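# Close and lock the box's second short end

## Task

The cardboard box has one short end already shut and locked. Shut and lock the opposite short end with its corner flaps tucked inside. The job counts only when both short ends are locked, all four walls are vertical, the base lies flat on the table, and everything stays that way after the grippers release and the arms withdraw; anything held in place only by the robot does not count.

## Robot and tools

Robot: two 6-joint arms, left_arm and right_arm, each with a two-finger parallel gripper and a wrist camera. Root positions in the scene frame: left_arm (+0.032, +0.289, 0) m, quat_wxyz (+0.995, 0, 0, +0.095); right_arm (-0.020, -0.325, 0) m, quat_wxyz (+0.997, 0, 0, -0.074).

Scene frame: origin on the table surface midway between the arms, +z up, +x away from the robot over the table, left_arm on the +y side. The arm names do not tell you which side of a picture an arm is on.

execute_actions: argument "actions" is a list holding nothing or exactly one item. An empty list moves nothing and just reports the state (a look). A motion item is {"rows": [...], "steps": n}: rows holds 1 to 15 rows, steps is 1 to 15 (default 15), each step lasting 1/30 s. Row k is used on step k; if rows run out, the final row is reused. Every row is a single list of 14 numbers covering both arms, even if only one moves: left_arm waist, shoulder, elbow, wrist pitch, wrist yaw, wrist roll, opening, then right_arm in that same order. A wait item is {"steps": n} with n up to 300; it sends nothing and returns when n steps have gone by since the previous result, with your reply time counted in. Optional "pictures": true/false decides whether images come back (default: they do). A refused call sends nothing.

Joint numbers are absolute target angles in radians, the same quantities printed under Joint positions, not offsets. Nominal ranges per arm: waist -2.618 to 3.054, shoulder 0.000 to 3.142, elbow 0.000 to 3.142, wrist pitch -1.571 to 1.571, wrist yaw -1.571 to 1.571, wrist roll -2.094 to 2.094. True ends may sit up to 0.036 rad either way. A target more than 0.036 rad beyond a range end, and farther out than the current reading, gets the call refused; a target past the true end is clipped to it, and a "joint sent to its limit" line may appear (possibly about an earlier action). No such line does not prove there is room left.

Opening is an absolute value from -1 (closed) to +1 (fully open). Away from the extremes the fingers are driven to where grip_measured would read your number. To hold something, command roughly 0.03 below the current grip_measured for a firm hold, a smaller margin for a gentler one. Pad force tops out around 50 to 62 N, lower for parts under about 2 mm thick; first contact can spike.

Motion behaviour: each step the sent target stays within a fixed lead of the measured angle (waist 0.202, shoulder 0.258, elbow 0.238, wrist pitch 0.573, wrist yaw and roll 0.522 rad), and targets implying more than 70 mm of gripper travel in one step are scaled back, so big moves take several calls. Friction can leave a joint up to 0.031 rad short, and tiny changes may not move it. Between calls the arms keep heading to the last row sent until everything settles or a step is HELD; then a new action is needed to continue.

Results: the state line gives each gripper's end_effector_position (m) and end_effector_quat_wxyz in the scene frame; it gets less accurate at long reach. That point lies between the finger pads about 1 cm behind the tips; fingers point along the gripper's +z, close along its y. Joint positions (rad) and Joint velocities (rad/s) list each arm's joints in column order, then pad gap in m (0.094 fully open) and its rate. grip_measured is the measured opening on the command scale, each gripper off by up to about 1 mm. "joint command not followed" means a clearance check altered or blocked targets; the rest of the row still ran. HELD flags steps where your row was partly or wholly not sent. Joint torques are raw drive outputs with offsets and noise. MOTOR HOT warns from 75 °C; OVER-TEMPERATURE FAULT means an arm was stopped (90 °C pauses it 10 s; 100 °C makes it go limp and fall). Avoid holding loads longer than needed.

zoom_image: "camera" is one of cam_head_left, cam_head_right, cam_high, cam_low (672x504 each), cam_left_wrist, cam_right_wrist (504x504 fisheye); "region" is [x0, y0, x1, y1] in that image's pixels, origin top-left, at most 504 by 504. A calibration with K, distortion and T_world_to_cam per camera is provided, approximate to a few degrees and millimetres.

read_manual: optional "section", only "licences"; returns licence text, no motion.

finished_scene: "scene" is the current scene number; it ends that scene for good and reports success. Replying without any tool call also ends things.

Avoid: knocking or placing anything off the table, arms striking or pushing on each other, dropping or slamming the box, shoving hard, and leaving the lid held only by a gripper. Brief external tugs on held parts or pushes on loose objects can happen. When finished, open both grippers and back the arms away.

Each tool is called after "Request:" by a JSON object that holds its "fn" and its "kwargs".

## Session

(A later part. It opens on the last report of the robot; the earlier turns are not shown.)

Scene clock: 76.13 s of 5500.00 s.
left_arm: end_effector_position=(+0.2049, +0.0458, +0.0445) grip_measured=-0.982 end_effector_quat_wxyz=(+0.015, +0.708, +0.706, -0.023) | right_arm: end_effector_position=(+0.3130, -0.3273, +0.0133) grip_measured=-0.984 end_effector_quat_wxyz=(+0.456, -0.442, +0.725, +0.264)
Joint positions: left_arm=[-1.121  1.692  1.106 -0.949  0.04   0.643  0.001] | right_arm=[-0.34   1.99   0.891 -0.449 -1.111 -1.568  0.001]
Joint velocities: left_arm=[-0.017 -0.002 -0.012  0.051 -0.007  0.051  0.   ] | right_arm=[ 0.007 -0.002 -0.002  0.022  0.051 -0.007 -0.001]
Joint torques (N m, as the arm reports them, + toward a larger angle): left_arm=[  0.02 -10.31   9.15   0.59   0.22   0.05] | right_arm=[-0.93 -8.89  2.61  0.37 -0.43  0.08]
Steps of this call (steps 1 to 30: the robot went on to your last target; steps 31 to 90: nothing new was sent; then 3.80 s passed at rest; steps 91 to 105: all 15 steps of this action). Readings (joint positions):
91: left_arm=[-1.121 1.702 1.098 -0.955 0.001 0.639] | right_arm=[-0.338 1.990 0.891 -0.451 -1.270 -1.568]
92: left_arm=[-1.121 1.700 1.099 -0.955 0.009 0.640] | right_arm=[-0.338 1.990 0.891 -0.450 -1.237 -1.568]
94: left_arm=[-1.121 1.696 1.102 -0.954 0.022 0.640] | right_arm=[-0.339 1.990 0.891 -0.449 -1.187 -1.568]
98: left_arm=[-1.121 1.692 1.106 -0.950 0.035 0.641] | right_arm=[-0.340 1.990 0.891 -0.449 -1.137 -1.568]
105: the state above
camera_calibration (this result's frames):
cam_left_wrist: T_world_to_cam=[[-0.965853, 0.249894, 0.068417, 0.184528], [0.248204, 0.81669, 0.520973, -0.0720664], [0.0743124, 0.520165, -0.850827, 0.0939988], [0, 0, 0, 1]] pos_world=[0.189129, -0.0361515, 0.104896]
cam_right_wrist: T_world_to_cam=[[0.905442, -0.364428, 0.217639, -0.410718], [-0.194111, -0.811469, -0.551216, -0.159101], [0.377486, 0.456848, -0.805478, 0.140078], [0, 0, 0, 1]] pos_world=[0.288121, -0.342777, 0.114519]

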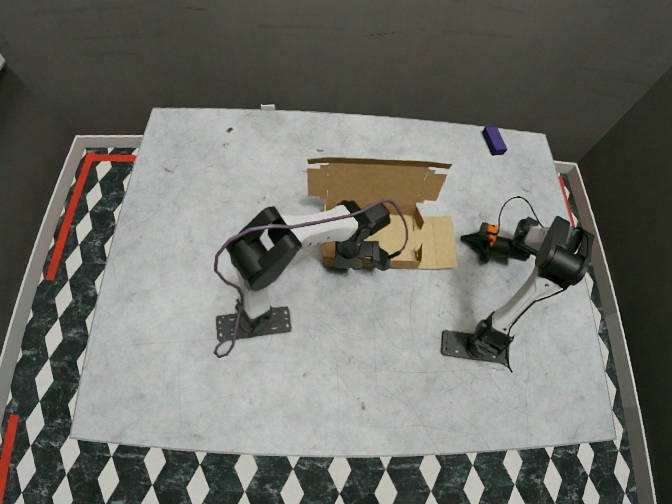

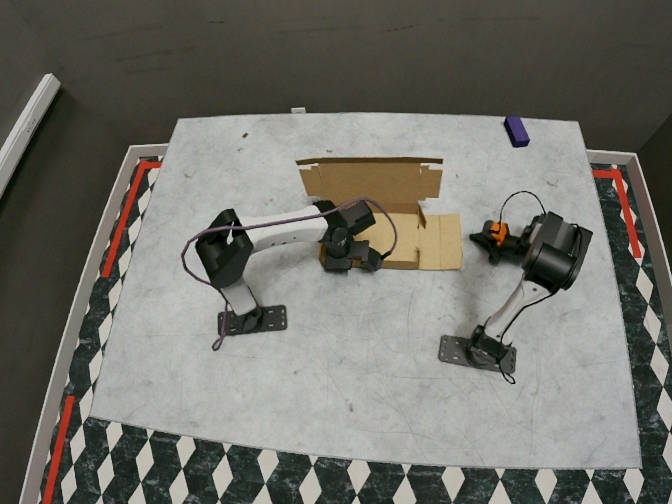

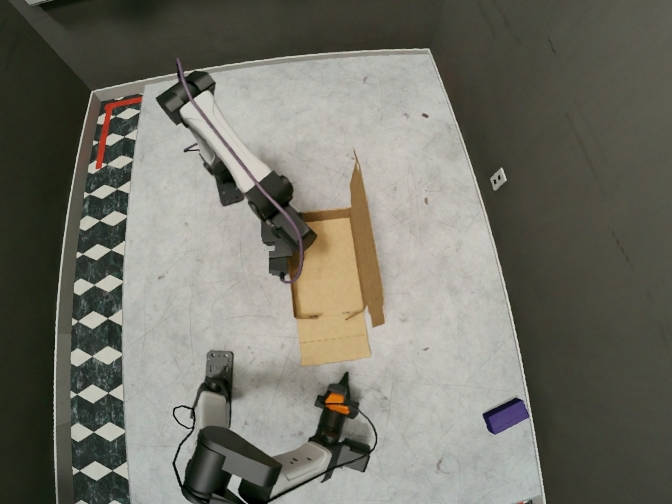

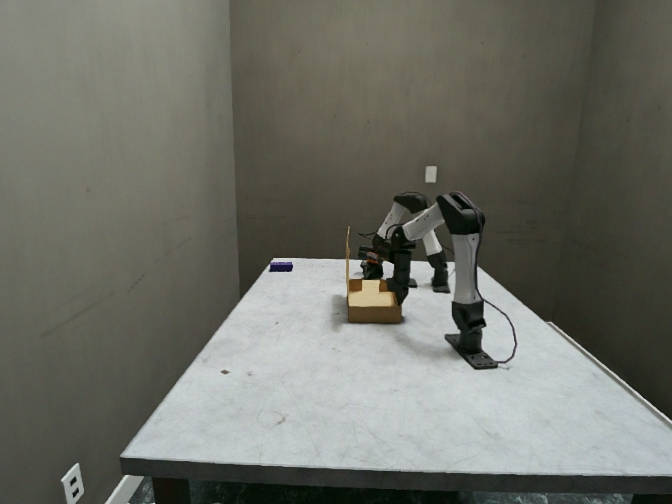

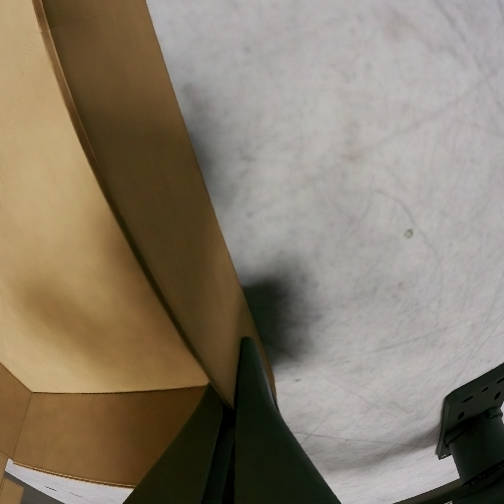

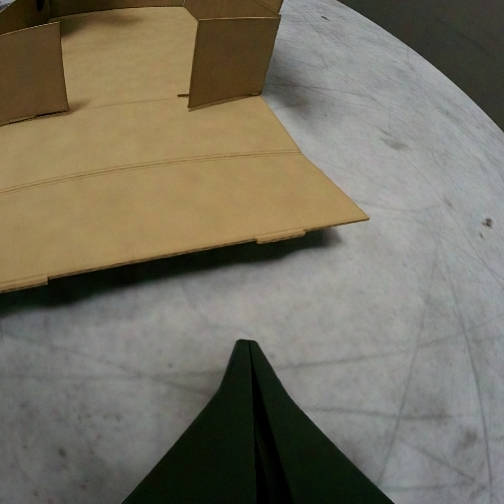

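The flap edge is lifted; sliding the finger under it.

Request:
{"fn": "execute_actions", "kwargs": {"actions": [{"rows":[[-1.12,1.68,1.12,-0.9,0.07,0.65,-1,-0.31,1.98,0.87,-0.44,-1.09,-1.57,-1],[-1.12,1.68,1.12,-0.9,0.07,0.65,-1,-0.29,1.98,0.87,-0.44,-1.09,-1.57,-1],[-1.12,1.68,1.12,-0.9,0.07,0.65,-1,-0.27,1.98,0.87,-0.44,-1.09,-1.57,-1],[-1.12,1.68,1.12,-0.9,0.07,0.65,-1,-0.25,1.98,0.87,-0.44,-1.09,-1.57,-1],[-1.12,1.68,1.12,-0.9,0.07,0.65,-1,-0.23,1.98,0.87,-0.44,-1.09,-1.57,-1],[-1.12,1.68,1.12,-0.9,0.07,0.65,-1,-0.21,1.98,0.87,-0.44,-1.09,-1.57,-1],[-1.12,1.68,1.12,-0.9,0.07,0.65,-1,-0.18,1.98,0.87,-0.44,-1.09,-1.57,-1]]}]}}

Scene clock: 80.40 s of 5500.00 s.
left_arm: end_effector_position=(+0.2066, +0.0393, +0.0449) grip_measured=-0.982 end_effector_quat_wxyz=(+0.026, +0.708, +0.705, -0.032) | right_arm: end_effector_position=(+0.3091, -0.2762, +0.0105) grip_measured=-0.984 end_effector_quat_wxyz=(+0.428, -0.501, +0.692, +0.294)
Joint positions: left_arm=[-1.121  1.692  1.106 -0.923  0.055  0.643  0.001] | right_arm=[-0.182  1.99   0.891 -0.447 -1.092 -1.568  0.001]
Joint velocities: left_arm=[-0.022  0.007  0.002  0.051  0.022 -0.007  0.   ] | right_arm=[ 0.017  0.007 -0.007  0.022 -0.037  0.066 -0.001]
Joint torques (N m, as the arm reports them, + toward a larger angle): left_arm=[  0.06 -10.47   9.23   0.69   0.18   0.  ] | right_arm=[ 0.23 -8.77  2.51  0.36 -0.49  0.07]
Steps of this call (steps 1 to 15: the robot went on to your last target; steps 16 to 90: nothing new was sent; then 0.77 s passed at rest; steps 91 to 105: all 15 steps of this action). Readings (joint positions):
91: left_arm=[-1.121 1.692 1.106 -0.947 0.043 0.643] | right_arm=[-0.338 1.990 0.891 -0.449 -1.102 -1.568]
92: left_arm=[-1.121 1.692 1.106 -0.943 0.045 0.643] | right_arm=[-0.332 1.990 0.891 -0.449 -1.100 -1.568]
94: left_arm=[-1.121 1.692 1.106 -0.934 0.048 0.643] | right_arm=[-0.303 1.990 0.891 -0.449 -1.096 -1.568]
98: left_arm=[-1.121 1.692 1.106 -0.926 0.052 0.643] | right_arm=[-0.213 1.990 0.891 -0.448 -1.095 -1.568]
105: the state above
camera_calibration (this result's frames):
cam_left_wrist: T_world_to_cam=[[-0.965719, 0.253145, 0.0574838, 0.188154], [0.247513, 0.831177, 0.497877, -0.0667941], [0.0782557, 0.495037, -0.865341, 0.0984411], [0, 0, 0, 1]] pos_world=[0.190533, -0.0408445, 0.107624]
cam_right_wrist: T_world_to_cam=[[0.952451, -0.213664, 0.21722, -0.360764], [-0.0665466, -0.841581, -0.536016, -0.167812], [0.297336, 0.496073, -0.815783, 0.151667], [0, 0, 0, 1]] pos_world=[0.287347, -0.293548, 0.112142]

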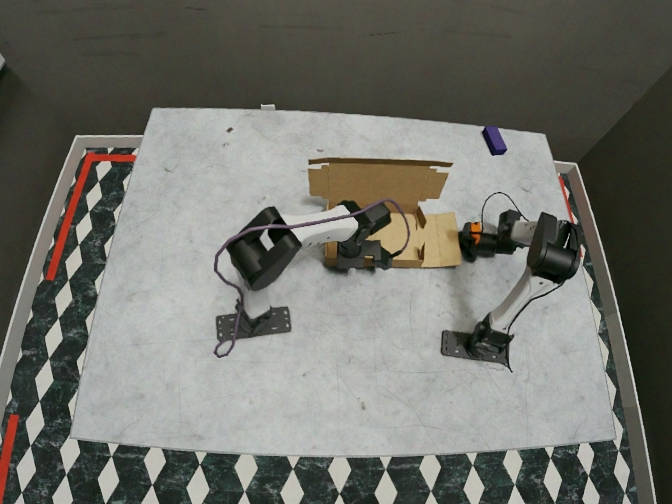

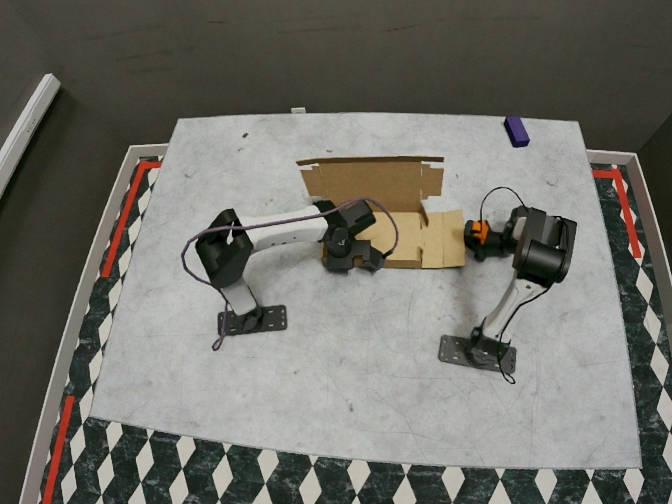

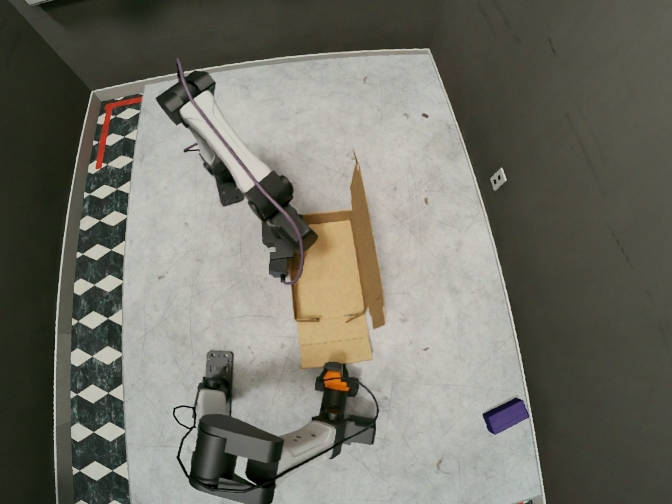

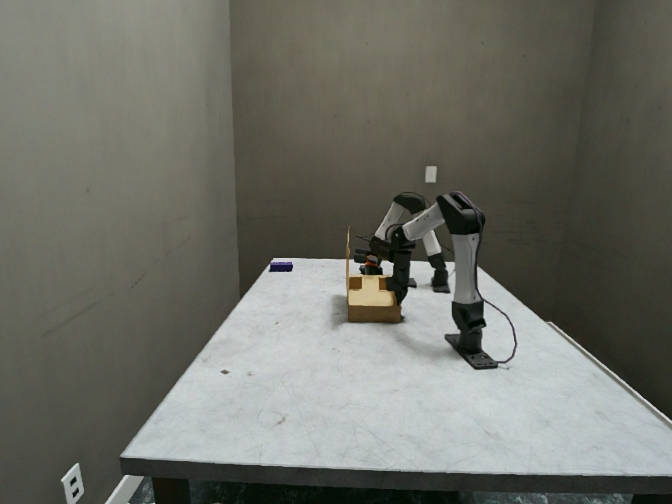

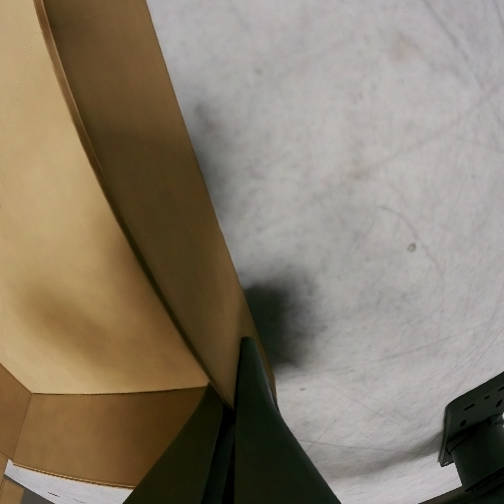

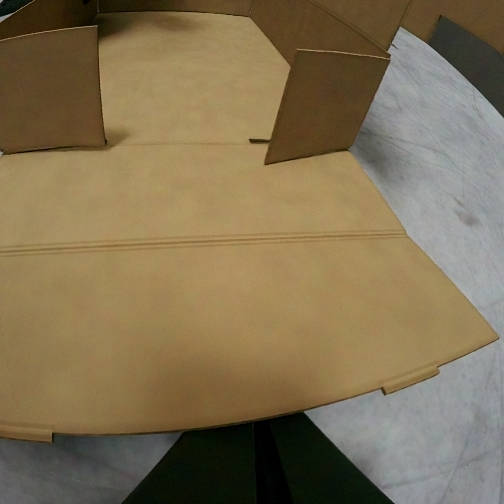

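Now restoring the box level while raising and advancing the finger.

Request:
{"fn": "execute_actions", "kwargs": {"actions": [{"rows":[[-1.12,1.715,1.08,-0.96,-0.01,0.65,-1,-0.09,1.98,0.87,-0.44,-1.3,-1.57,-1]]}]}}

Scene clock: 83.07 s of 5500.00 s.
left_arm: end_effector_position=(+0.2089, +0.0475, +0.0444) grip_measured=-0.982 end_effector_quat_wxyz=(+0.019, +0.709, +0.705, -0.011) | right_arm: end_effector_position=(+0.3057, -0.2355, +0.0383) grip_measured=-0.984 end_effector_quat_wxyz=(-0.472, +0.503, -0.629, -0.358)
Joint positions: left_arm=[-1.121  1.692  1.106 -0.945  0.016  0.645  0.001] | right_arm=[-0.091  1.99   0.891 -0.445 -1.267 -1.568  0.001]
Joint velocities: left_arm=[-0.002 -0.012 -0.002  0.066 -0.037 -0.037  0.001] | right_arm=[ 0.002  0.007  0.002 -0.007 -0.022 -0.007 -0.001]
Joint torques (N m, as the arm reports them, + toward a larger angle): left_arm=[ 0.03 -7.09  5.27  0.3  -0.26 -0.03] | right_arm=[ 0.1  -8.93  2.54  0.33 -0.73  0.08]
Steps of this call (steps 1 to 15: the robot went on to your last target; steps 16 to 65: nothing new was sent; steps 66 to 80: all 15 steps of this action). Readings (joint positions):
66: left_arm=[-1.121 1.692 1.106 -0.925 0.049 0.644] | right_arm=[-0.174 1.990 0.891 -0.446 -1.115 -1.568]
67: left_arm=[-1.121 1.692 1.106 -0.930 0.040 0.644] | right_arm=[-0.157 1.990 0.891 -0.446 -1.148 -1.568]
69: left_arm=[-1.121 1.692 1.106 -0.939 0.026 0.644] | right_arm=[-0.114 1.990 0.891 -0.445 -1.199 -1.568]
73: left_arm=[-1.121 1.692 1.106 -0.945 0.018 0.645] | right_arm=[-0.091 1.990 0.891 -0.445 -1.247 -1.568]
80: the state above
camera_calibration (this result's frames):
cam_left_wrist: T_world_to_cam=[[-0.966729, 0.250913, 0.0497844, 0.188922], [0.237899, 0.810337, 0.535498, -0.0725748], [0.0940212, 0.529525, -0.843068, 0.0878566], [0, 0, 0, 1]] pos_world=[0.191641, -0.0351151, 0.103527]
cam_right_wrist: T_world_to_cam=[[0.958557, -0.161266, 0.234866, -0.345094], [0.0393284, -0.741585, -0.669705, -0.122628], [0.282174, 0.651187, -0.704509, 0.192086], [0, 0, 0, 1]] pos_world=[0.281413, -0.271675, 0.134253]

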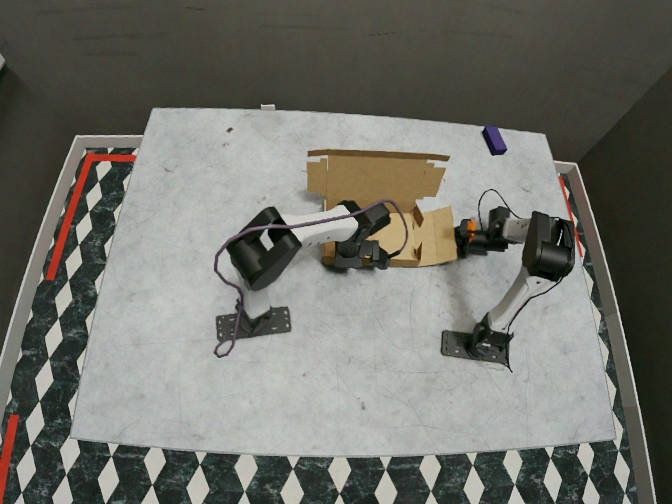

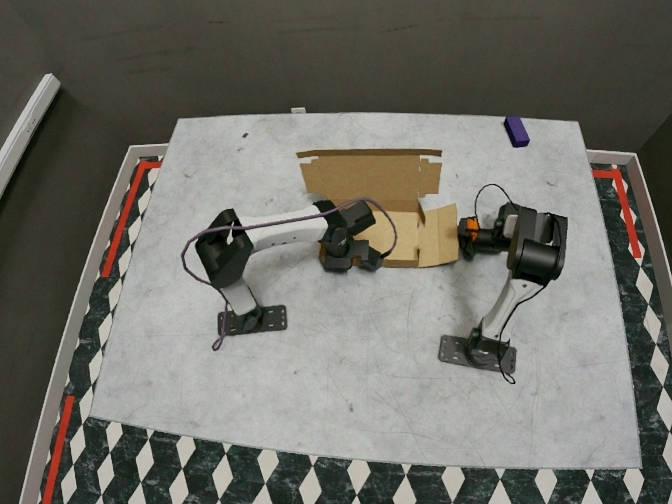

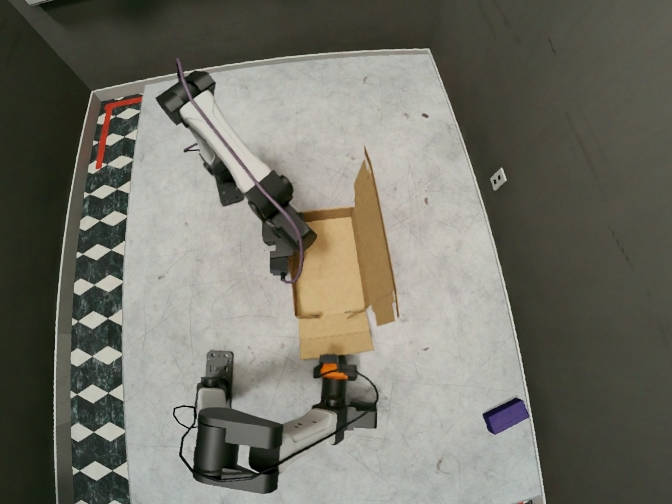

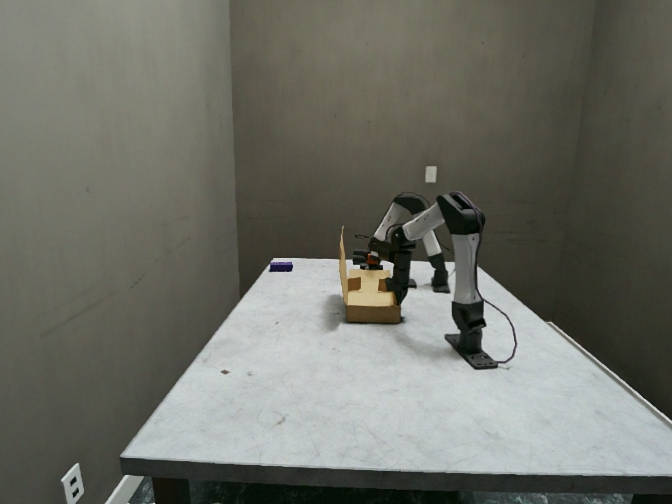

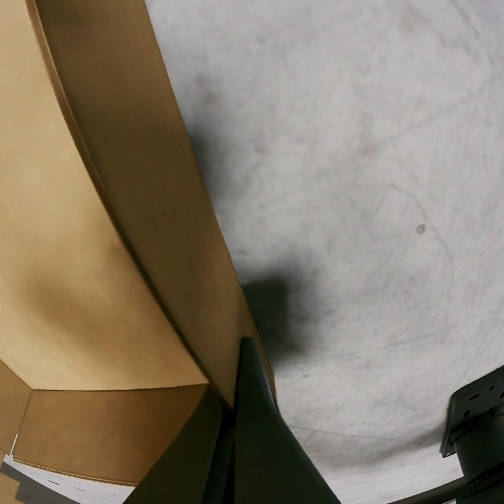

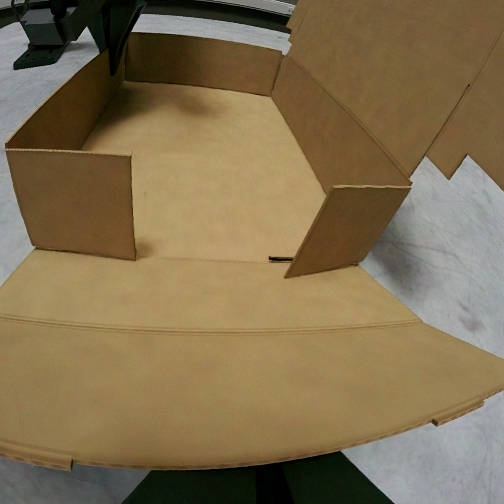

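Request:
{"fn": "execute_actions", "kwargs": {"actions": [{"rows":[[-1.12,1.73,1.07,-0.96,-0.02,0.65,-1,-0.06,1.98,0.89,-0.44,-1.42,-1.57,-1],[-1.12,1.73,1.07,-0.96,-0.02,0.65,-1,-0.05,1.98,0.89,-0.44,-1.42,-1.57,-1],[-1.12,1.73,1.07,-0.96,-0.02,0.65,-1,-0.04,2,0.91,-0.44,-1.42,-1.57,-1],[-1.12,1.73,1.07,-0.96,-0.02,0.65,-1,-0.02,2.01,0.93,-0.45,-1.42,-1.57,-1],[-1.12,1.73,1.07,-0.96,-0.02,0.65,-1,0.0,2.02,0.95,-0.46,-1.42,-1.57,-1],[-1.12,1.73,1.07,-0.96,-0.02,0.65,-1,0.02,2.03,0.96,-0.47,-1.42,-1.57,-1],[-1.12,1.73,1.07,-0.96,-0.02,0.65,-1,0.04,2.04,0.97,-0.48,-1.42,-1.57,-1],[-1.12,1.73,1.07,-0.96,-0.02,0.65,-1,0.06,2.05,0.98,-0.49,-1.4,-1.57,-1],[-1.12,1.73,1.07,-0.96,-0.02,0.65,-1,0.08,2.05,0.98,-0.49,-1.38,-1.57,-1],[-1.12,1.73,1.07,-0.96,-0.02,0.65,-1,0.11,2.05,0.98,-0.49,-1.36,-1.57,-1]]}]}}

Scene clock: 88.90 s of 5500.00 s.
left_arm: end_effector_position=(+0.2087, +0.0542, +0.0453) grip_measured=-0.982 end_effector_quat_wxyz=(+0.013, +0.702, +0.712, +0.001) | right_arm: end_effector_position=(+0.2978, -0.1766, +0.0401) grip_measured=-0.984 end_effector_quat_wxyz=(-0.448, +0.546, -0.573, -0.416)
Joint positions: left_arm=[-1.121  1.683  1.1   -0.962 -0.007  0.627  0.001] | right_arm=[ 0.09   2.051  0.956 -0.462 -1.316 -1.568  0.001]
Joint velocities: left_arm=[-0.017  0.002  0.002 -0.022 -0.037 -0.037 -0.001] | right_arm=[ 0.012 -0.002 -0.007 -0.022 -0.022 -0.007 -0.   ]
Joint torques (N m, as the arm reports them, + toward a larger angle): left_arm=[-0.04 -4.77  5.05  0.46 -0.17  0.16] | right_arm=[ 1.86 -8.69  5.71  0.09 -0.93  0.08]
Steps of this call (steps 1 to 15: the robot went on to your last target; steps 16 to 90: nothing new was sent; then 2.33 s passed at rest; steps 91 to 105: all 15 steps of this action). Readings (joint positions):
91: left_arm=[-1.121 1.693 1.105 -0.945 0.013 0.645] | right_arm=[-0.090 1.990 0.891 -0.445 -1.285 -1.568]
92: left_arm=[-1.121 1.694 1.101 -0.945 0.009 0.644] | right_arm=[-0.087 1.990 0.891 -0.445 -1.304 -1.568]
94: left_arm=[-1.121 1.695 1.100 -0.947 0.006 0.642] | right_arm=[-0.071 1.992 0.893 -0.443 -1.325 -1.568]
98: left_arm=[-1.121 1.692 1.100 -0.950 -0.000 0.630] | right_arm=[-0.008 2.028 0.939 -0.448 -1.334 -1.568]
105: the state above
camera_calibration (this result's frames):
cam_left_wrist: T_world_to_cam=[[-0.97167, 0.23164, 0.0469031, 0.189211], [0.217905, 0.801215, 0.55729, -0.0747624], [0.0915112, 0.551722, -0.828992, 0.0837204], [0, 0, 0, 1]] pos_world=[0.19248, -0.0301185, 0.102193]
cam_right_wrist: T_world_to_cam=[[0.974251, 0.00413706, 0.225429, -0.303579], [0.166298, -0.688341, -0.706068, -0.104396], [0.152251, 0.725375, -0.671305, 0.207641], [0, 0, 0, 1]] pos_world=[0.281509, -0.221222, 0.134115]

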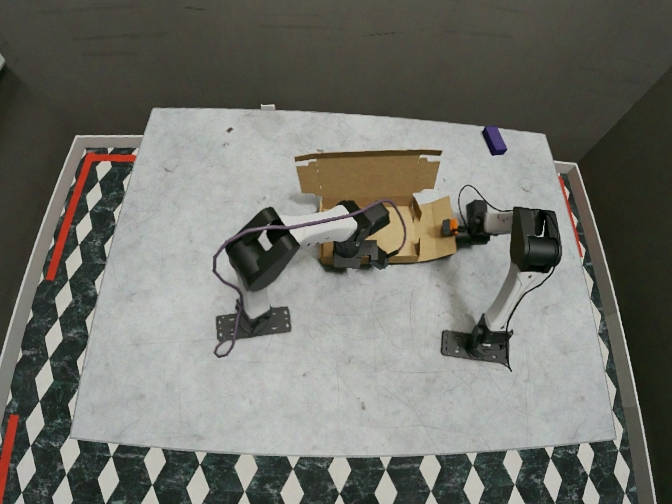

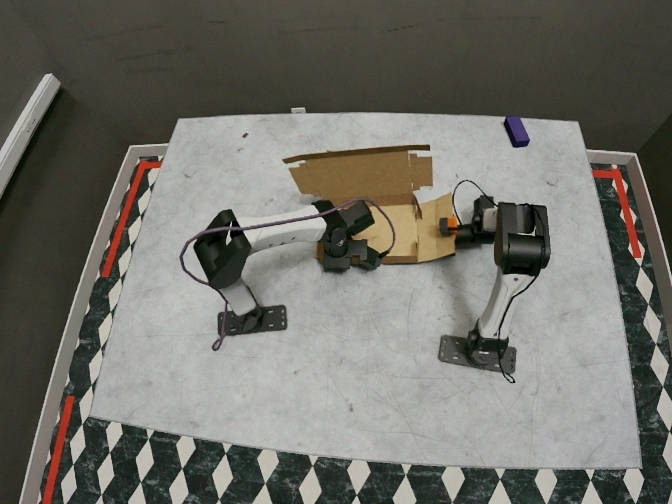

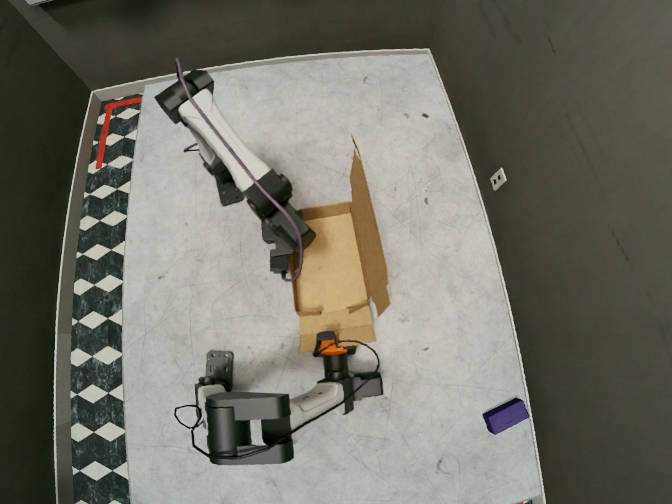

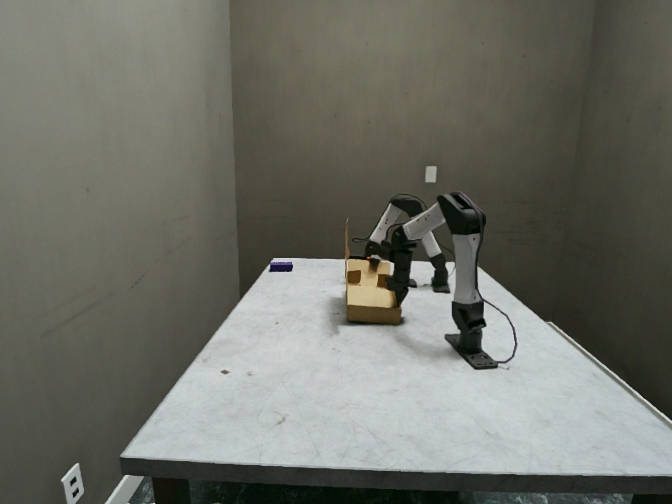

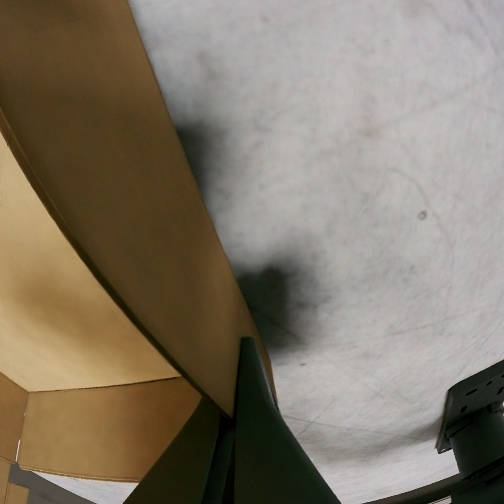

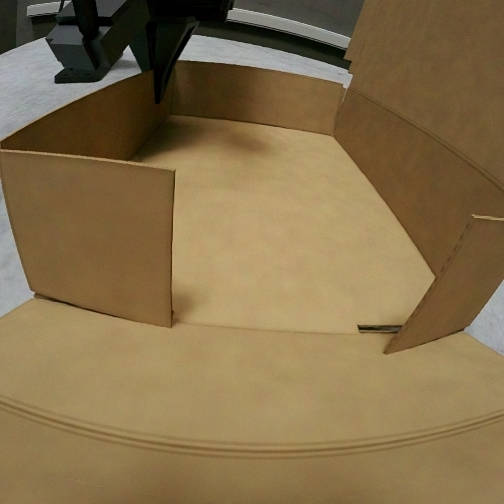

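Request:
{"fn": "execute_actions", "kwargs": {"actions": [{"rows":[[-1.12,1.7,1.1,-0.96,0,0.65,-1,-0.13,1.99,0.89,-0.44,-1.14,-1.57,-1]]}], "pictures": false}}

Request:
{"fn": "execute_actions", "kwargs": {"actions": [{"rows":[[-1.12,1.7,1.1,-0.96,0,0.65,-0.4,-0.13,1.99,0.89,-0.44,-1.14,-1.57,-1]],"steps":8}], "pictures": false}}

Request:
{"fn": "execute_actions", "kwargs": {"actions": [{"rows":[[-1.12,1.643,1.36,-1.288,0,0.65,-0.4,-0.13,1.99,0.89,-0.44,-1.14,-1.57,-1]],"steps":12}], "pictures": false}}

Request:
{"fn": "execute_actions", "kwargs": {"actions": [{"rows":[[-1.143,1.643,1.36,-1.288,0,-2.09,-1,-0.13,1.99,0.89,-0.44,-1.14,-1.57,-1]]}], "pictures": false}}

Request:
{"fn": "execute_actions", "kwargs": {"actions": [{"steps":15}], "pictures": false}}

Request:
{"fn": "execute_actions", "kwargs": {"actions": [{"rows":[[-1.143,1.915,1.573,-0.958,0,-2.09,-1,-0.13,1.99,0.89,-0.44,-1.14,-1.57,-1]]}], "pictures": false}}

Request:
{"fn": "execute_actions", "kwargs": {"actions": [{"rows":[[-1.143,1.97,1.38,-0.68,0,-2.09,-1,-0.13,1.99,0.89,-0.44,-1.14,-1.57,-1]]}], "pictures": false}}

Request:
{"fn": "execute_actions", "kwargs": {"actions": [{"rows":[[-1.143,2.02,1.32,-0.624,0,-2.09,-1,-0.13,1.99,0.89,-0.44,-1.14,-1.57,-1]]}]}}

Scene clock: 100.10 s of 5500.00 s.
left_arm: end_effector_position=(+0.2092, +0.0533, +0.0464) grip_measured=-0.982 end_effector_quat_wxyz=(+0.016, +0.706, +0.708, +0.001) | right_arm: end_effector_position=(+0.3125, -0.2593, +0.0172) grip_measured=-0.984 end_effector_quat_wxyz=(+0.441, -0.507, +0.669, +0.318)
Joint positions: left_arm=[-1.121  1.682  1.103 -0.962 -0.006  0.639  0.001] | right_arm=[-0.138  2.011  0.913 -0.449 -1.149 -1.568  0.001]
Joint velocities: left_arm=[-0.012 -0.007 -0.022 -0.037  0.125  0.051 -0.001] | right_arm=[-0.007  0.002 -0.002 -0.081 -0.037  0.007  0.   ]
Joint torques (N m, as the arm reports them, + toward a larger angle): left_arm=[-0.02 -7.3   7.55  0.47  0.01  0.04] | right_arm=[ 0.83 -9.99  2.53  0.38 -0.46  0.08]
Steps of this call (steps 1 to 15: the robot went on to your last target; steps 16 to 90: nothing new was sent; then 7.70 s passed at rest; steps 91 to 105: all 15 steps of this action). Readings (joint positions):
91: left_arm=[-1.121 1.682 1.102 -0.962 -0.007 0.628] | right_arm=[0.070 2.045 0.949 -0.460 -1.291 -1.568]
92: left_arm=[-1.121 1.682 1.103 -0.962 -0.006 0.630] | right_arm=[0.026 2.034 0.933 -0.456 -1.259 -1.568]
94: left_arm=[-1.121 1.682 1.103 -0.962 -0.006 0.635] | right_arm=[-0.087 2.019 0.915 -0.455 -1.214 -1.568]
98: left_arm=[-1.121 1.682 1.103 -0.962 -0.006 0.639] | right_arm=[-0.151 2.011 0.913 -0.449 -1.169 -1.568]
105: the state above

Scene clock: 100.37 s of 5500.00 s.
left_arm: end_effector_position=(+0.2092, +0.0533, +0.0464) grip_measured=-0.402 end_effector_quat_wxyz=(+0.016, +0.708, +0.706, +0.001) | right_arm: end_effector_position=(+0.3124, -0.2598, +0.0161) grip_measured=-0.984 end_effector_quat_wxyz=(+0.438, -0.509, +0.670, +0.316)
Joint positions: left_arm=[-1.121  1.682  1.103 -0.962 -0.006  0.644  0.028] | right_arm=[-0.138  2.011  0.913 -0.449 -1.142 -1.568  0.001]
Joint velocities: left_arm=[ 0.002 -0.007 -0.017 -0.022 -0.037  0.007 -0.001] | right_arm=[-0.012 -0.007 -0.002 -0.051  0.007  0.037 -0.001]
Joint torques (N m, as the arm reports them, + toward a larger angle): left_arm=[ 0.09 -7.47  7.51  0.48  0.03 -0.02] | right_arm=[ 0.81 -9.91  2.51  0.38 -0.45  0.08]
Steps of this call (steps 1 to 8: all 8 steps of this action). Readings (joint positions):
1: left_arm=[-1.121 1.682 1.103 -0.962 -0.006 0.640] | right_arm=[-0.138 2.011 0.913 -0.449 -1.148 -1.568]
2: left_arm=[-1.121 1.682 1.103 -0.962 -0.006 0.641] | right_arm=[-0.138 2.011 0.913 -0.449 -1.147 -1.568]
4: left_arm=[-1.121 1.682 1.103 -0.962 -0.006 0.643] | right_arm=[-0.138 2.011 0.913 -0.449 -1.143 -1.568]
8: the state above

Scene clock: 100.77 s of 5500.00 s.
left_arm: end_effector_position=(+0.2148, +0.0458, +0.1273) grip_measured=-0.402 end_effector_quat_wxyz=(+0.035, +0.708, +0.705, -0.002) | right_arm: end_effector_position=(+0.3124, -0.2600, +0.0158) grip_measured=-0.984 end_effector_quat_wxyz=(+0.438, -0.509, +0.671, +0.316)
Joint positions: left_arm=[-1.121  1.627  1.369 -1.244 -0.006  0.645  0.028] | right_arm=[-0.138  2.011  0.913 -0.449 -1.14  -1.568  0.001]
Joint velocities: left_arm=[-0.007 -0.002  0.012 -0.183 -0.007  0.037  0.   ] | right_arm=[-0.007 -0.012 -0.002  0.037  0.051 -0.037 -0.001]
Joint torques (N m, as the arm reports them, + toward a larger angle): left_arm=[ 0.1  -7.46  7.33  0.38  0.03 -0.02] | right_arm=[ 0.78 -9.92  2.52  0.38 -0.49  0.08]
Steps of this call (steps 1 to 12: all 12 steps of this action). Readings (joint positions):
1: left_arm=[-1.121 1.685 1.138 -1.016 -0.006 0.645] | right_arm=[-0.138 2.011 0.913 -0.449 -1.141 -1.568]
2: left_arm=[-1.121 1.690 1.199 -1.090 -0.006 0.645] | right_arm=[-0.138 2.011 0.913 -0.449 -1.141 -1.568]
4: left_arm=[-1.121 1.671 1.309 -1.146 -0.006 0.645] | right_arm=[-0.138 2.011 0.913 -0.449 -1.140 -1.568]
8: left_arm=[-1.121 1.625 1.369 -1.196 -0.006 0.645] | right_arm=[-0.138 2.011 0.913 -0.449 -1.140 -1.568]
12: the state above

Scene clock: 101.27 s of 5500.00 s.
left_arm: end_effector_position=(+0.2076, +0.0483, +0.1270) grip_measured=-0.993 end_effector_quat_wxyz=(+0.016, +0.064, +0.998, -0.015) | right_arm: end_effector_position=(+0.3124, -0.2600, +0.0158) grip_measured=-0.984 end_effector_quat_wxyz=(+0.438, -0.509, +0.671, +0.316)
Joint positions: left_arm=[-1.135  1.627  1.369 -1.269 -0.005 -0.816  0.   ] | right_arm=[-0.138  2.011  0.913 -0.449 -1.14  -1.568  0.001]
Joint velocities: left_arm=[-0.002  0.007  0.007  0.037  0.007 -2.791  0.   ] | right_arm=[-0.017 -0.022  0.002  0.051  0.022 -0.007  0.   ]
Joint torques (N m, as the arm reports them, + toward a larger angle): left_arm=[-0.7  -7.34  7.36  0.35 -0.07 -0.03] | right_arm=[ 0.81 -9.88  2.51  0.37 -0.49  0.08]
Steps of this call (steps 1 to 15: all 15 steps of this action). Readings (joint positions):
1: left_arm=[-1.123 1.627 1.369 -1.251 -0.006 0.569] | right_arm=[-0.138 2.011 0.913 -0.449 -1.140 -1.568]
2: left_arm=[-1.126 1.627 1.369 -1.256 -0.006 0.469] | right_arm=[-0.138 2.011 0.913 -0.449 -1.140 -1.568]
4: left_arm=[-1.133 1.627 1.369 -1.261 -0.006 0.271] | right_arm=[-0.138 2.011 0.913 -0.449 -1.140 -1.568]
8: left_arm=[-1.135 1.627 1.369 -1.266 -0.005 -0.124] | right_arm=[-0.138 2.011 0.913 -0.449 -1.140 -1.568]
15: the state above

Scene clock: 101.77 s of 5500.00 s.
left_arm: end_effector_position=(+0.2070, +0.0492, +0.1269) grip_measured=-0.993 end_effector_quat_wxyz=(+0.005, -0.496, +0.868, -0.019) | right_arm: end_effector_position=(+0.3124, -0.2600, +0.0158) grip_measured=-0.984 end_effector_quat_wxyz=(+0.438, -0.509, +0.671, +0.316)
Joint positions: left_arm=[-1.135  1.627  1.369 -1.274 -0.005 -1.982  0.   ] | right_arm=[-0.138  2.011  0.913 -0.449 -1.14  -1.568  0.001]
Joint velocities: left_arm=[ 0.002  0.012  0.002  0.007  0.11  -0.681 -0.002] | right_arm=[-0.012  0.012 -0.002  0.051 -0.037  0.081 -0.   ]
Joint torques (N m, as the arm reports them, + toward a larger angle): left_arm=[-0.73 -7.21  7.35  0.24 -0.16 -0.11] | right_arm=[ 0.81 -9.9   2.47  0.37 -0.49  0.09]
joint sent to its limit (left arm) — the command would take joint 6 (wrist roll) past its lower limit, so that joint was sent only as far as its limit.
Steps of this call (steps 1 to 15: the robot went on to your last target). Readings (joint positions):
1: left_arm=[-1.135 1.627 1.369 -1.269 -0.005 -0.915] | right_arm=[-0.138 2.011 0.913 -0.449 -1.140 -1.568]
2: left_arm=[-1.135 1.627 1.369 -1.269 -0.005 -1.014] | right_arm=[-0.138 2.011 0.913 -0.449 -1.140 -1.568]
4: left_arm=[-1.135 1.627 1.369 -1.270 -0.005 -1.212] | right_arm=[-0.138 2.011 0.913 -0.449 -1.140 -1.568]
8: left_arm=[-1.135 1.627 1.369 -1.271 -0.005 -1.607] | right_arm=[-0.138 2.011 0.913 -0.449 -1.140 -1.568]
15: the state above

Scene clock: 102.27 s of 5500.00 s.
left_arm: end_effector_position=(+0.2779, -0.0487, +0.0923) grip_measured=-0.993 end_effector_quat_wxyz=(+0.010, -0.533, +0.838, -0.116) | right_arm: end_effector_position=(+0.3124, -0.2600, +0.0158) grip_measured=-0.984 end_effector_quat_wxyz=(+0.438, -0.509, +0.671, +0.316)
Joint positions: left_arm=[-1.135  1.919  1.559 -0.978 -0.005 -2.075  0.   ] | right_arm=[-0.138  2.011  0.913 -0.449 -1.14  -1.568  0.001]
Joint velocities: left_arm=[-0.002 -0.002 -0.007  0.11  -0.007 -0.066  0.   ] | right_arm=[ 0.012  0.012 -0.002  0.066  0.066  0.037 -0.   ]
Joint torques (N m, as the arm reports them, + toward a larger angle): left_arm=[ -0.69 -12.94   9.91   0.82  -0.14  -0.08] | right_arm=[ 0.81 -9.9   2.52  0.37 -0.49  0.08]
joint sent to its limit (left arm) — the command would take joint 6 (wrist roll) past its lower limit, so that joint was sent only as far as its limit.
Steps of this call (steps 1 to 15: all 15 steps of this action). Readings (joint positions):
1: left_arm=[-1.135 1.644 1.388 -1.276 -0.005 -1.998] | right_arm=[-0.138 2.011 0.913 -0.449 -1.140 -1.568]
2: left_arm=[-1.135 1.681 1.431 -1.259 -0.005 -2.008] | right_arm=[-0.138 2.011 0.913 -0.449 -1.140 -1.568]
4: left_arm=[-1.135 1.773 1.509 -1.175 -0.005 -2.028] | right_arm=[-0.138 2.011 0.913 -0.449 -1.140 -1.568]
8: left_arm=[-1.135 1.905 1.559 -1.023 -0.005 -2.058] | right_arm=[-0.138 2.011 0.913 -0.449 -1.140 -1.568]
15: the state above

Scene clock: 102.77 s of 5500.00 s.
left_arm: end_effector_position=(+0.2852, -0.0588, +0.0355) grip_measured=-0.993 end_effector_quat_wxyz=(+0.011, -0.533, +0.834, -0.142) | right_arm: end_effector_position=(+0.3124, -0.2600, +0.0158) grip_measured=-0.984 end_effector_quat_wxyz=(+0.438, -0.509, +0.671, +0.316)
Joint positions: left_arm=[-1.135  1.972  1.387 -0.7   -0.005 -2.08   0.   ] | right_arm=[-0.138  2.011  0.913 -0.449 -1.14  -1.568  0.001]
Joint velocities: left_arm=[ 0.022  0.012 -0.012  0.051 -0.022  0.081 -0.   ] | right_arm=[-0.022 -0.002 -0.007  0.037 -0.022 -0.051  0.001]
Joint torques (N m, as the arm reports them, + toward a larger angle): left_arm=[ -0.78 -13.14   7.6    0.9   -0.12  -0.09] | right_arm=[ 0.81 -9.88  2.53  0.38 -0.49  0.08]
joint sent to its limit (left arm) — the command would take joint 6 (wrist roll) past its lower limit, so that joint was sent only as far as its limit.
Steps of this call (steps 1 to 15: all 15 steps of this action). Readings (joint positions):
1: left_arm=[-1.135 1.916 1.532 -0.931 -0.005 -2.077] | right_arm=[-0.138 2.011 0.913 -0.449 -1.140 -1.568]
2: left_arm=[-1.135 1.913 1.492 -0.869 -0.005 -2.077] | right_arm=[-0.138 2.011 0.913 -0.449 -1.140 -1.568]
4: left_arm=[-1.135 1.932 1.430 -0.801 -0.005 -2.078] | right_arm=[-0.138 2.011 0.913 -0.449 -1.140 -1.568]
8: left_arm=[-1.135 1.971 1.388 -0.749 -0.005 -2.080] | right_arm=[-0.138 2.011 0.913 -0.449 -1.140 -1.568]
15: the state above

Scene clock: 103.27 s of 5500.00 s.
left_arm: end_effector_position=(+0.2843, -0.0576, +0.0157) grip_measured=-0.993 end_effector_quat_wxyz=(+0.011, -0.533, +0.834, -0.140) | right_arm: end_effector_position=(+0.3123, -0.2602, +0.0153) grip_measured=-0.984 end_effector_quat_wxyz=(+0.437, -0.509, +0.671, +0.315)
Joint positions: left_arm=[-1.135  1.998  1.342 -0.633 -0.005 -2.08   0.   ] | right_arm=[-0.138  2.011  0.913 -0.449 -1.137 -1.568  0.001]
Joint velocities: left_arm=[-0.007  0.002 -0.002 -0.022 -0.051 -0.022 -0.001] | right_arm=[-0.012  0.007 -0.012 -0.007 -0.051 -0.051  0.   ]
Joint torques (N m, as the arm reports them, + toward a larger angle): left_arm=[ -0.66 -10.85   5.81   0.9   -0.13  -0.09] | right_arm=[ 0.81 -9.91  2.49  0.36 -0.51  0.08]
joint sent to its limit (left arm) — the command would take joint 6 (wrist roll) past its lower limit, so that joint was sent only as far as its limit.
Steps of this call (steps 1 to 15: all 15 steps of this action). Readings (joint positions):
1: left_arm=[-1.135 1.973 1.380 -0.687 -0.005 -2.080] | right_arm=[-0.138 2.011 0.913 -0.449 -1.140 -1.568]
2: left_arm=[-1.135 1.974 1.370 -0.670 -0.005 -2.080] | right_arm=[-0.138 2.011 0.913 -0.449 -1.140 -1.568]
4: left_arm=[-1.135 1.986 1.352 -0.654 -0.005 -2.080] | right_arm=[-0.138 2.011 0.913 -0.449 -1.140 -1.568]
8: left_arm=[-1.135 1.998 1.342 -0.640 -0.005 -2.080] | right_arm=[-0.138 2.011 0.913 -0.449 -1.138 -1.568]
15: the state above
camera_calibration (this result's frames):
cam_left_wrist: T_world_to_cam=[[0.740384, -0.581545, 0.3371, -0.248108], [-0.647922, -0.483906, 0.588245, 0.186519], [-0.178967, -0.653942, -0.735072, 0.119968], [0, 0, 0, 1]] pos_world=[0.326015, 0.0244238, 0.062104]
cam_right_wrist: T_world_to_cam=[[0.958285, -0.180797, 0.221366, -0.354852], [-0.0225485, -0.819915, -0.572041, -0.159105], [0.284925, 0.543187, -0.789789, 0.162409], [0, 0, 0, 1]] pos_world=[0.290188, -0.282828, 0.115806]

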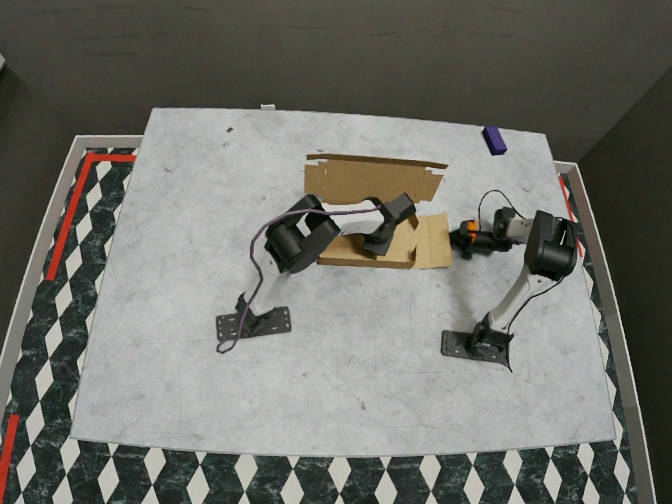

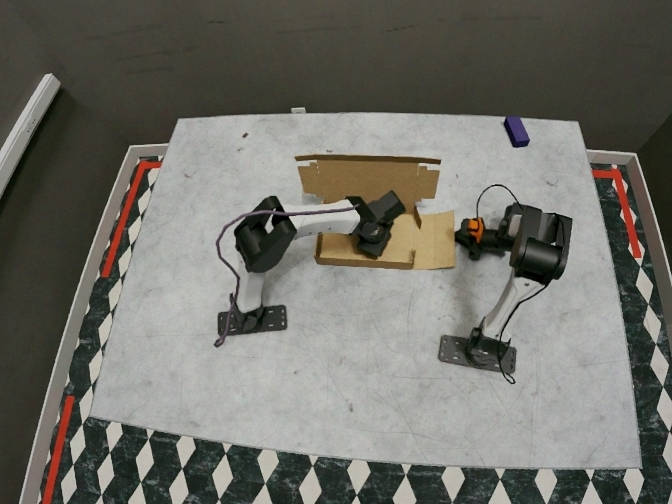

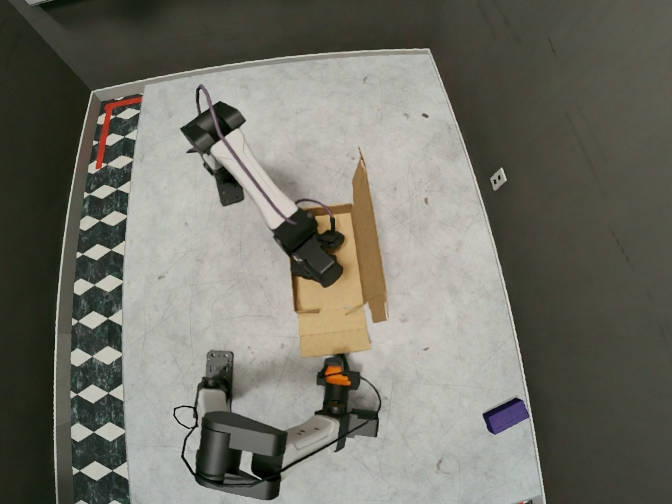

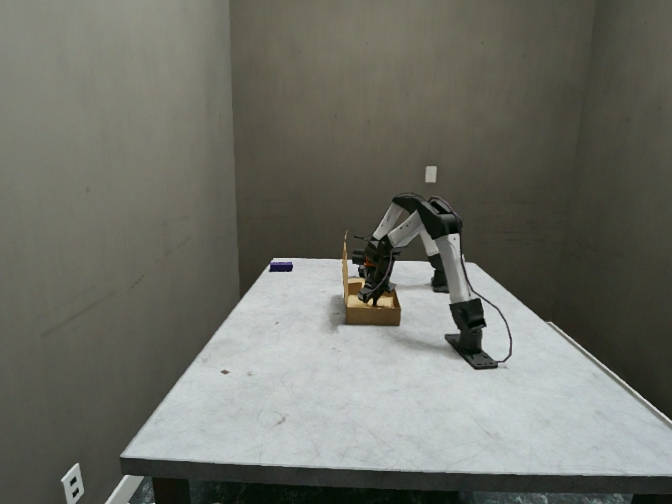

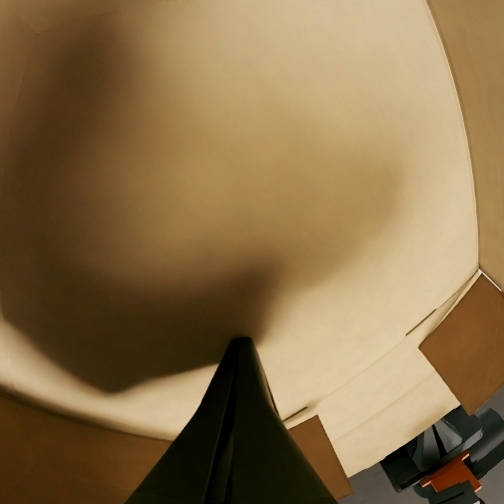

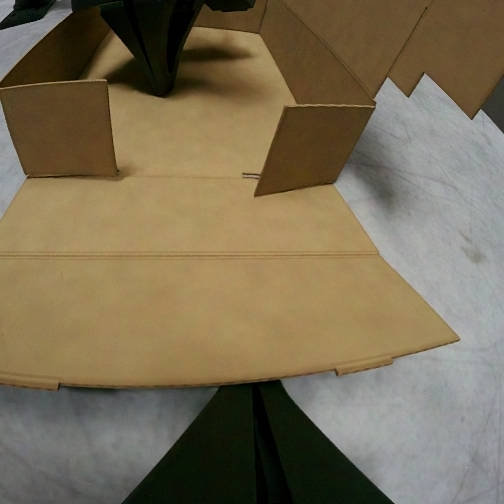

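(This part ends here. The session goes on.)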